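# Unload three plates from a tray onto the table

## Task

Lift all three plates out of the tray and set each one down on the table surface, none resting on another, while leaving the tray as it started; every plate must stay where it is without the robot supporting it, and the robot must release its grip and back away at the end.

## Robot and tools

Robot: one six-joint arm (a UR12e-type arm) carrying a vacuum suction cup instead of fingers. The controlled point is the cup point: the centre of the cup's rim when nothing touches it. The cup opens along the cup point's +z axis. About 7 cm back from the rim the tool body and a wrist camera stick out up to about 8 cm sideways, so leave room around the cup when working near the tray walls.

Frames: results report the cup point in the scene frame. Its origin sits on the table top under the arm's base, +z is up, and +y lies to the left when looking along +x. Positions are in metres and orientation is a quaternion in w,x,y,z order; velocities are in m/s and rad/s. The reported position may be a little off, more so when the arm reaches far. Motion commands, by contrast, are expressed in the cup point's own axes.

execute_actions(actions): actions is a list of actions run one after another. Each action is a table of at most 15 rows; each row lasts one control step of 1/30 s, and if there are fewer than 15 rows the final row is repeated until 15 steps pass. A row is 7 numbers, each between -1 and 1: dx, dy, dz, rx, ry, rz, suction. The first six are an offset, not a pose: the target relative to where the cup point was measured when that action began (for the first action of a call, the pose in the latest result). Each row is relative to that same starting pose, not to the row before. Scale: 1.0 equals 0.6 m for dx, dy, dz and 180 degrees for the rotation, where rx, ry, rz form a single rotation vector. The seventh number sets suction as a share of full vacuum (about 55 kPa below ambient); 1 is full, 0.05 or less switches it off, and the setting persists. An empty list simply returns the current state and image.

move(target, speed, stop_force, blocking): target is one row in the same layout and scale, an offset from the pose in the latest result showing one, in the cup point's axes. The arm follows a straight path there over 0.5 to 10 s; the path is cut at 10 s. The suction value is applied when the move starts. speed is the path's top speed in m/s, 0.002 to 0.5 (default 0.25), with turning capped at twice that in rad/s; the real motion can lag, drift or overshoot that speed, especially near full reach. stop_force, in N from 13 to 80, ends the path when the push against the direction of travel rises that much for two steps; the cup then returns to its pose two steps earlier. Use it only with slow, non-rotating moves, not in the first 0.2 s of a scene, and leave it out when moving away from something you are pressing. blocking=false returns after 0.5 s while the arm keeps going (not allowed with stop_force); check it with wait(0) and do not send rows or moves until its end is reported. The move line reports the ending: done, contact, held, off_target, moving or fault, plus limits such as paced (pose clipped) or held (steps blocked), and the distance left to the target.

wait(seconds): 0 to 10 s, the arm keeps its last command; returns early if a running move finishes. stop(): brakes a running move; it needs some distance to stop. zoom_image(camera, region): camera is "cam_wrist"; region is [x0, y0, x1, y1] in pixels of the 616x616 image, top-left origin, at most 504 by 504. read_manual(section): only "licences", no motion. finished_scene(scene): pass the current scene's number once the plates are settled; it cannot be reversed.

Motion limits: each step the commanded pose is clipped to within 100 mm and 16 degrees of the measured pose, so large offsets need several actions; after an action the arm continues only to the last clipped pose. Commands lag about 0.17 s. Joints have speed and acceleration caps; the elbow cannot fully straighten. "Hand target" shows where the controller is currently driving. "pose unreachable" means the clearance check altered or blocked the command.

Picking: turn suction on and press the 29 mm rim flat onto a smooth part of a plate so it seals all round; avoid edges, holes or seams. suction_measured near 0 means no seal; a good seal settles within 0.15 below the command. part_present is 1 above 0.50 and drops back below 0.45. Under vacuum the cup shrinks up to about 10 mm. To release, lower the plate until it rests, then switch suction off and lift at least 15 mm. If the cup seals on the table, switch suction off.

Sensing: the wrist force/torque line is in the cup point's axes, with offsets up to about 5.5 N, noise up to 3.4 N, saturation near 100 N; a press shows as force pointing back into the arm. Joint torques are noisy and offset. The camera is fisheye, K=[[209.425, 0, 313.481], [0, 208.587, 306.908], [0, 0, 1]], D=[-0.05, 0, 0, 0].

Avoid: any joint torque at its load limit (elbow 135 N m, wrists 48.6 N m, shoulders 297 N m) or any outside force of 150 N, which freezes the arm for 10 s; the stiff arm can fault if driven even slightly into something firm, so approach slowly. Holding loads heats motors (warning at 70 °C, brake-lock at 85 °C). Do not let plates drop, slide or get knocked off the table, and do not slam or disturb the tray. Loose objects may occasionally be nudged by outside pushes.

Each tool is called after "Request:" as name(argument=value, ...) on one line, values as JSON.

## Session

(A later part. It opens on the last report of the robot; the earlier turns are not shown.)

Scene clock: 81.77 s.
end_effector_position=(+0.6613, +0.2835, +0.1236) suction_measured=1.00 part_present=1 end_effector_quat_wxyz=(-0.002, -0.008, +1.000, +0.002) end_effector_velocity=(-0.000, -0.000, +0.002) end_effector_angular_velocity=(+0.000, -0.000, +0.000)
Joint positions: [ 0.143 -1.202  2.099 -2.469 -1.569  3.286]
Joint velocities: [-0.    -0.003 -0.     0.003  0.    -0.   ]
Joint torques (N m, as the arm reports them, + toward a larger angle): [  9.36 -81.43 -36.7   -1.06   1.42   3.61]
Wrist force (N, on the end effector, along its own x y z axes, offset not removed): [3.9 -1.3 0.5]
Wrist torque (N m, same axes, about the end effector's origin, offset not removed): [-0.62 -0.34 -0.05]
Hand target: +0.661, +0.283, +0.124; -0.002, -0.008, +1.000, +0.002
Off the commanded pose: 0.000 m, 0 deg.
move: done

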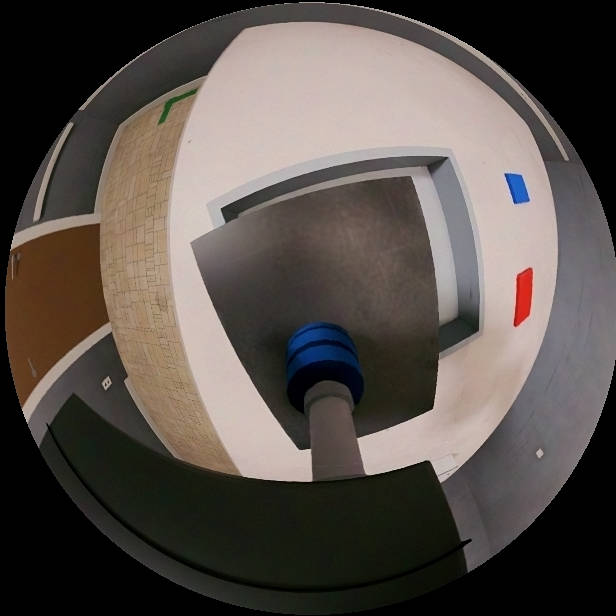

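Request:
move(target=[0.33,-0.67,0,0,0,0,1], speed=0.35)

Request:
move(target=[0,0,0.18,0,0,0,1], speed=0.15)

Request:
move(target=[0,0,0.06,0,0,0,1], stop_force=13, speed=0.012)

Request:
execute_actions(actions=[[[0,0,-0.003,0,0,0,0]]])

Request:
move(target=[0,0,-0.3,0,0,0,0])

Scene clock: 89.53 s.
end_effector_position=(+0.4706, -0.1219, +0.1235) suction_measured=0.98 part_present=1 end_effector_quat_wxyz=(-0.002, -0.008, +1.000, +0.002) end_effector_velocity=(+0.000, -0.002, +0.002) end_effector_angular_velocity=(-0.000, -0.003, +0.000)
Joint positions: [-0.638 -1.515  2.535 -2.592 -1.569  2.505]
Joint velocities: [-0.004 -0.003 -0.     0.001  0.002 -0.004]
Joint torques (N m, as the arm reports them, + toward a larger angle): [-14.38 -45.38 -16.77  -1.77   3.6   -3.96]
Wrist force (N, on the end effector, along its own x y z axes, offset not removed): [0.0 -2.7 -5.3]
Wrist torque (N m, same axes, about the end effector's origin, offset not removed): [-0.61 0.04 -0.25]
Hand target: +0.471, -0.122, +0.123; -0.002, -0.008, +1.000, +0.002
Off the commanded pose: 0.001 m, 0 deg.
move: done

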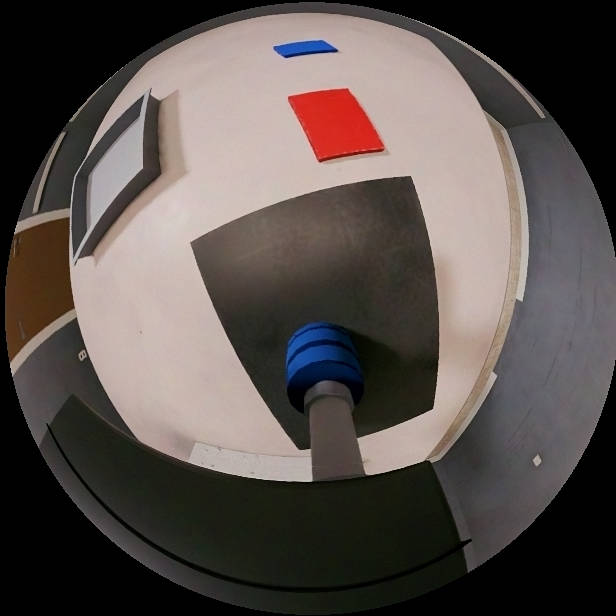

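Scene clock: 90.77 s.
end_effector_position=(+0.4700, -0.1215, +0.0157) suction_measured=0.98 part_present=1 end_effector_quat_wxyz=(-0.002, -0.008, +1.000, +0.002) end_effector_velocity=(+0.000, -0.000, -0.003) end_effector_angular_velocity=(-0.000, +0.000, -0.000)
Joint positions: [-0.638 -1.22   2.575 -2.927 -1.569  2.505]
Joint velocities: [ 0.     0.008 -0.001 -0.007 -0.     0.001]
Joint torques (N m, as the arm reports them, + toward a larger angle): [ 18.92 -39.71 -20.08  -5.18  -2.19   4.82]
Wrist force (N, on the end effector, along its own x y z axes, offset not removed): [-1.2 -2.4 -1.9]
Wrist torque (N m, same axes, about the end effector's origin, offset not removed): [-0.62 0.27 -0.14]
Hand target: +0.470, -0.122, +0.016; -0.002, -0.008, +1.000, +0.002
Off the commanded pose: 0.000 m, 0 deg.
move: done

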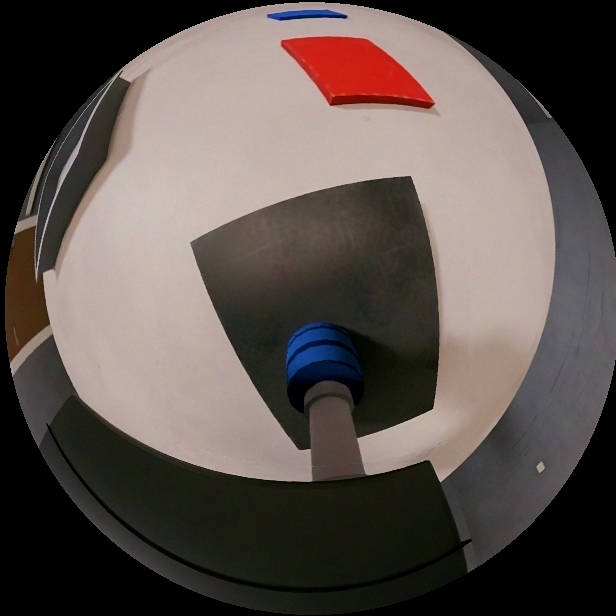

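Scene clock: 92.43 s.
end_effector_position=(+0.4699, -0.1214, +0.0003) suction_measured=1.00 part_present=1 end_effector_quat_wxyz=(-0.002, -0.008, +1.000, +0.002) end_effector_velocity=(-0.001, +0.001, +0.004) end_effector_angular_velocity=(+0.001, +0.003, +0.001)
Joint positions: [-0.638 -1.174  2.575 -2.974 -1.569  2.505]
Joint velocities: [ 0.    -0.012  0.001  0.014 -0.001 -0.001]
Joint torques (N m, as the arm reports them, + toward a larger angle): [  1.94 -42.83  -2.35   1.59  -1.62   1.46]
Wrist force (N, on the end effector, along its own x y z axes, offset not removed): [5.4 2.9 -39.1]
Wrist torque (N m, same axes, about the end effector's origin, offset not removed): [-0.30 0.08 0.06]
Hand target: +0.470, -0.121, +0.001; -0.002, -0.008, +1.000, +0.002
Off the commanded pose: 0.021 m, 0 deg.
move: contact

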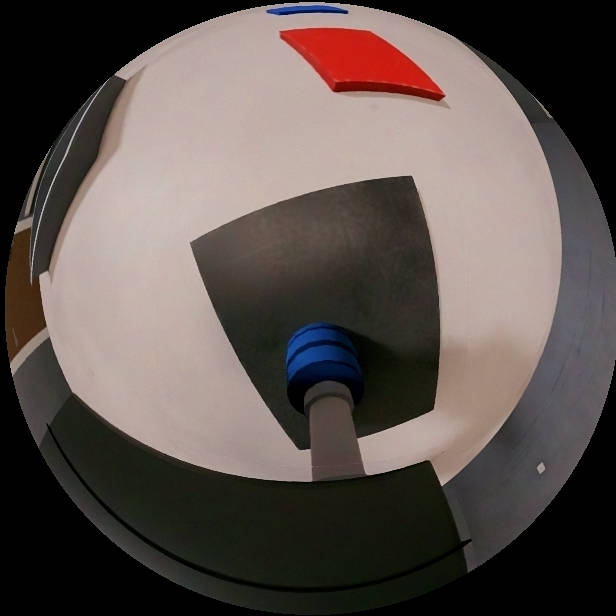

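Scene clock: 92.93 s.
end_effector_position=(+0.4698, -0.1214, +0.0021) suction_measured=0.00 part_present=0 end_effector_quat_wxyz=(-0.002, -0.008, +1.000, +0.002) end_effector_velocity=(+0.001, -0.001, +0.001) end_effector_angular_velocity=(-0.002, -0.002, -0.000)
Joint positions: [-0.638 -1.179  2.575 -2.968 -1.569  2.505]
Joint velocities: [ 0.    -0.002 -0.001  0.001 -0.001  0.   ]
Joint torques (N m, as the arm reports them, + toward a larger angle): [ -0.49 -57.16  -5.37  -0.37  -1.86   1.16]
Wrist force (N, on the end effector, along its own x y z axes, offset not removed): [2.1 -2.4 -14.8]
Wrist torque (N m, same axes, about the end effector's origin, offset not removed): [-0.92 -0.31 0.15]
Hand target: +0.470, -0.121, +0.002; -0.002, -0.008, +1.000, +0.002
Off the commanded pose: 0.000 m, 0 deg.

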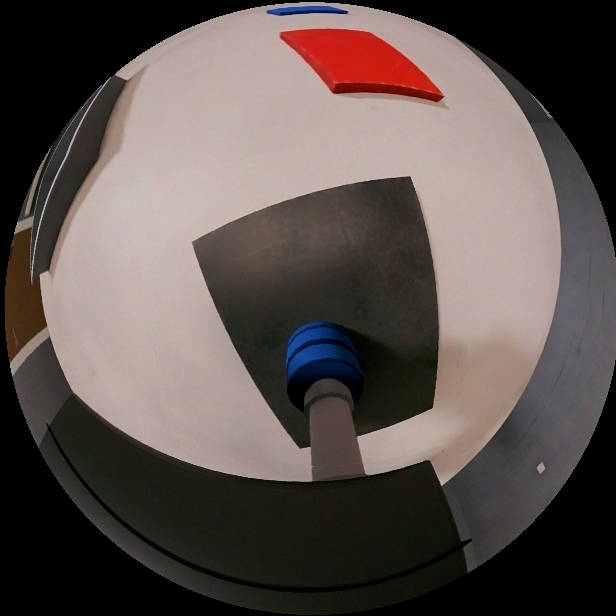

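Scene clock: 94.23 s.
end_effector_position=(+0.4709, -0.1220, +0.1818) suction_measured=0.00 part_present=0 end_effector_quat_wxyz=(-0.002, -0.008, +1.000, +0.002) end_effector_velocity=(-0.001, +0.000, +0.002) end_effector_angular_velocity=(+0.002, +0.001, +0.000)
Joint positions: [-0.638 -1.646  2.492 -2.418 -1.569  2.505]
Joint velocities: [-0.001 -0.005 -0.001  0.008  0.001 -0.001]
Joint torques (N m, as the arm reports them, + toward a larger angle): [-13.2  -39.92 -35.62  -1.14   3.66  -3.49]
Wrist force (N, on the end effector, along its own x y z axes, offset not removed): [-3.7 0.4 -1.7]
Wrist torque (N m, same axes, about the end effector's origin, offset not removed): [-0.14 0.49 0.03]
Hand target: +0.471, -0.122, +0.182; -0.002, -0.008, +1.000, +0.002
Off the commanded pose: 0.000 m, 0 deg.
move: done

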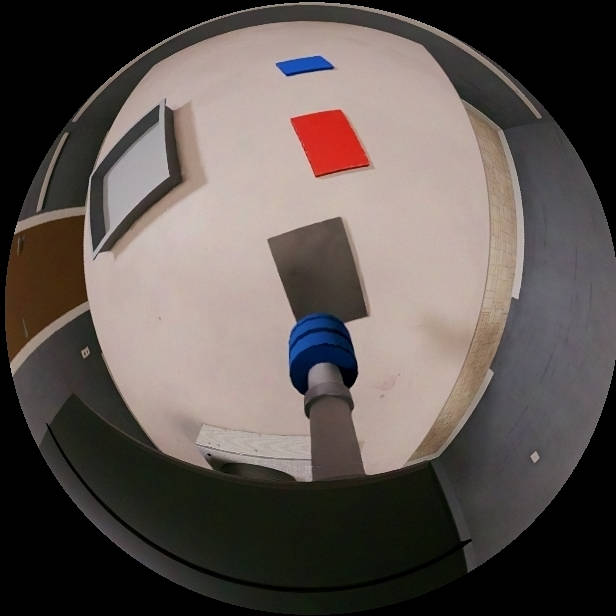

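Request:
finished_scene(scene=1)

The scene is finished: the task was done.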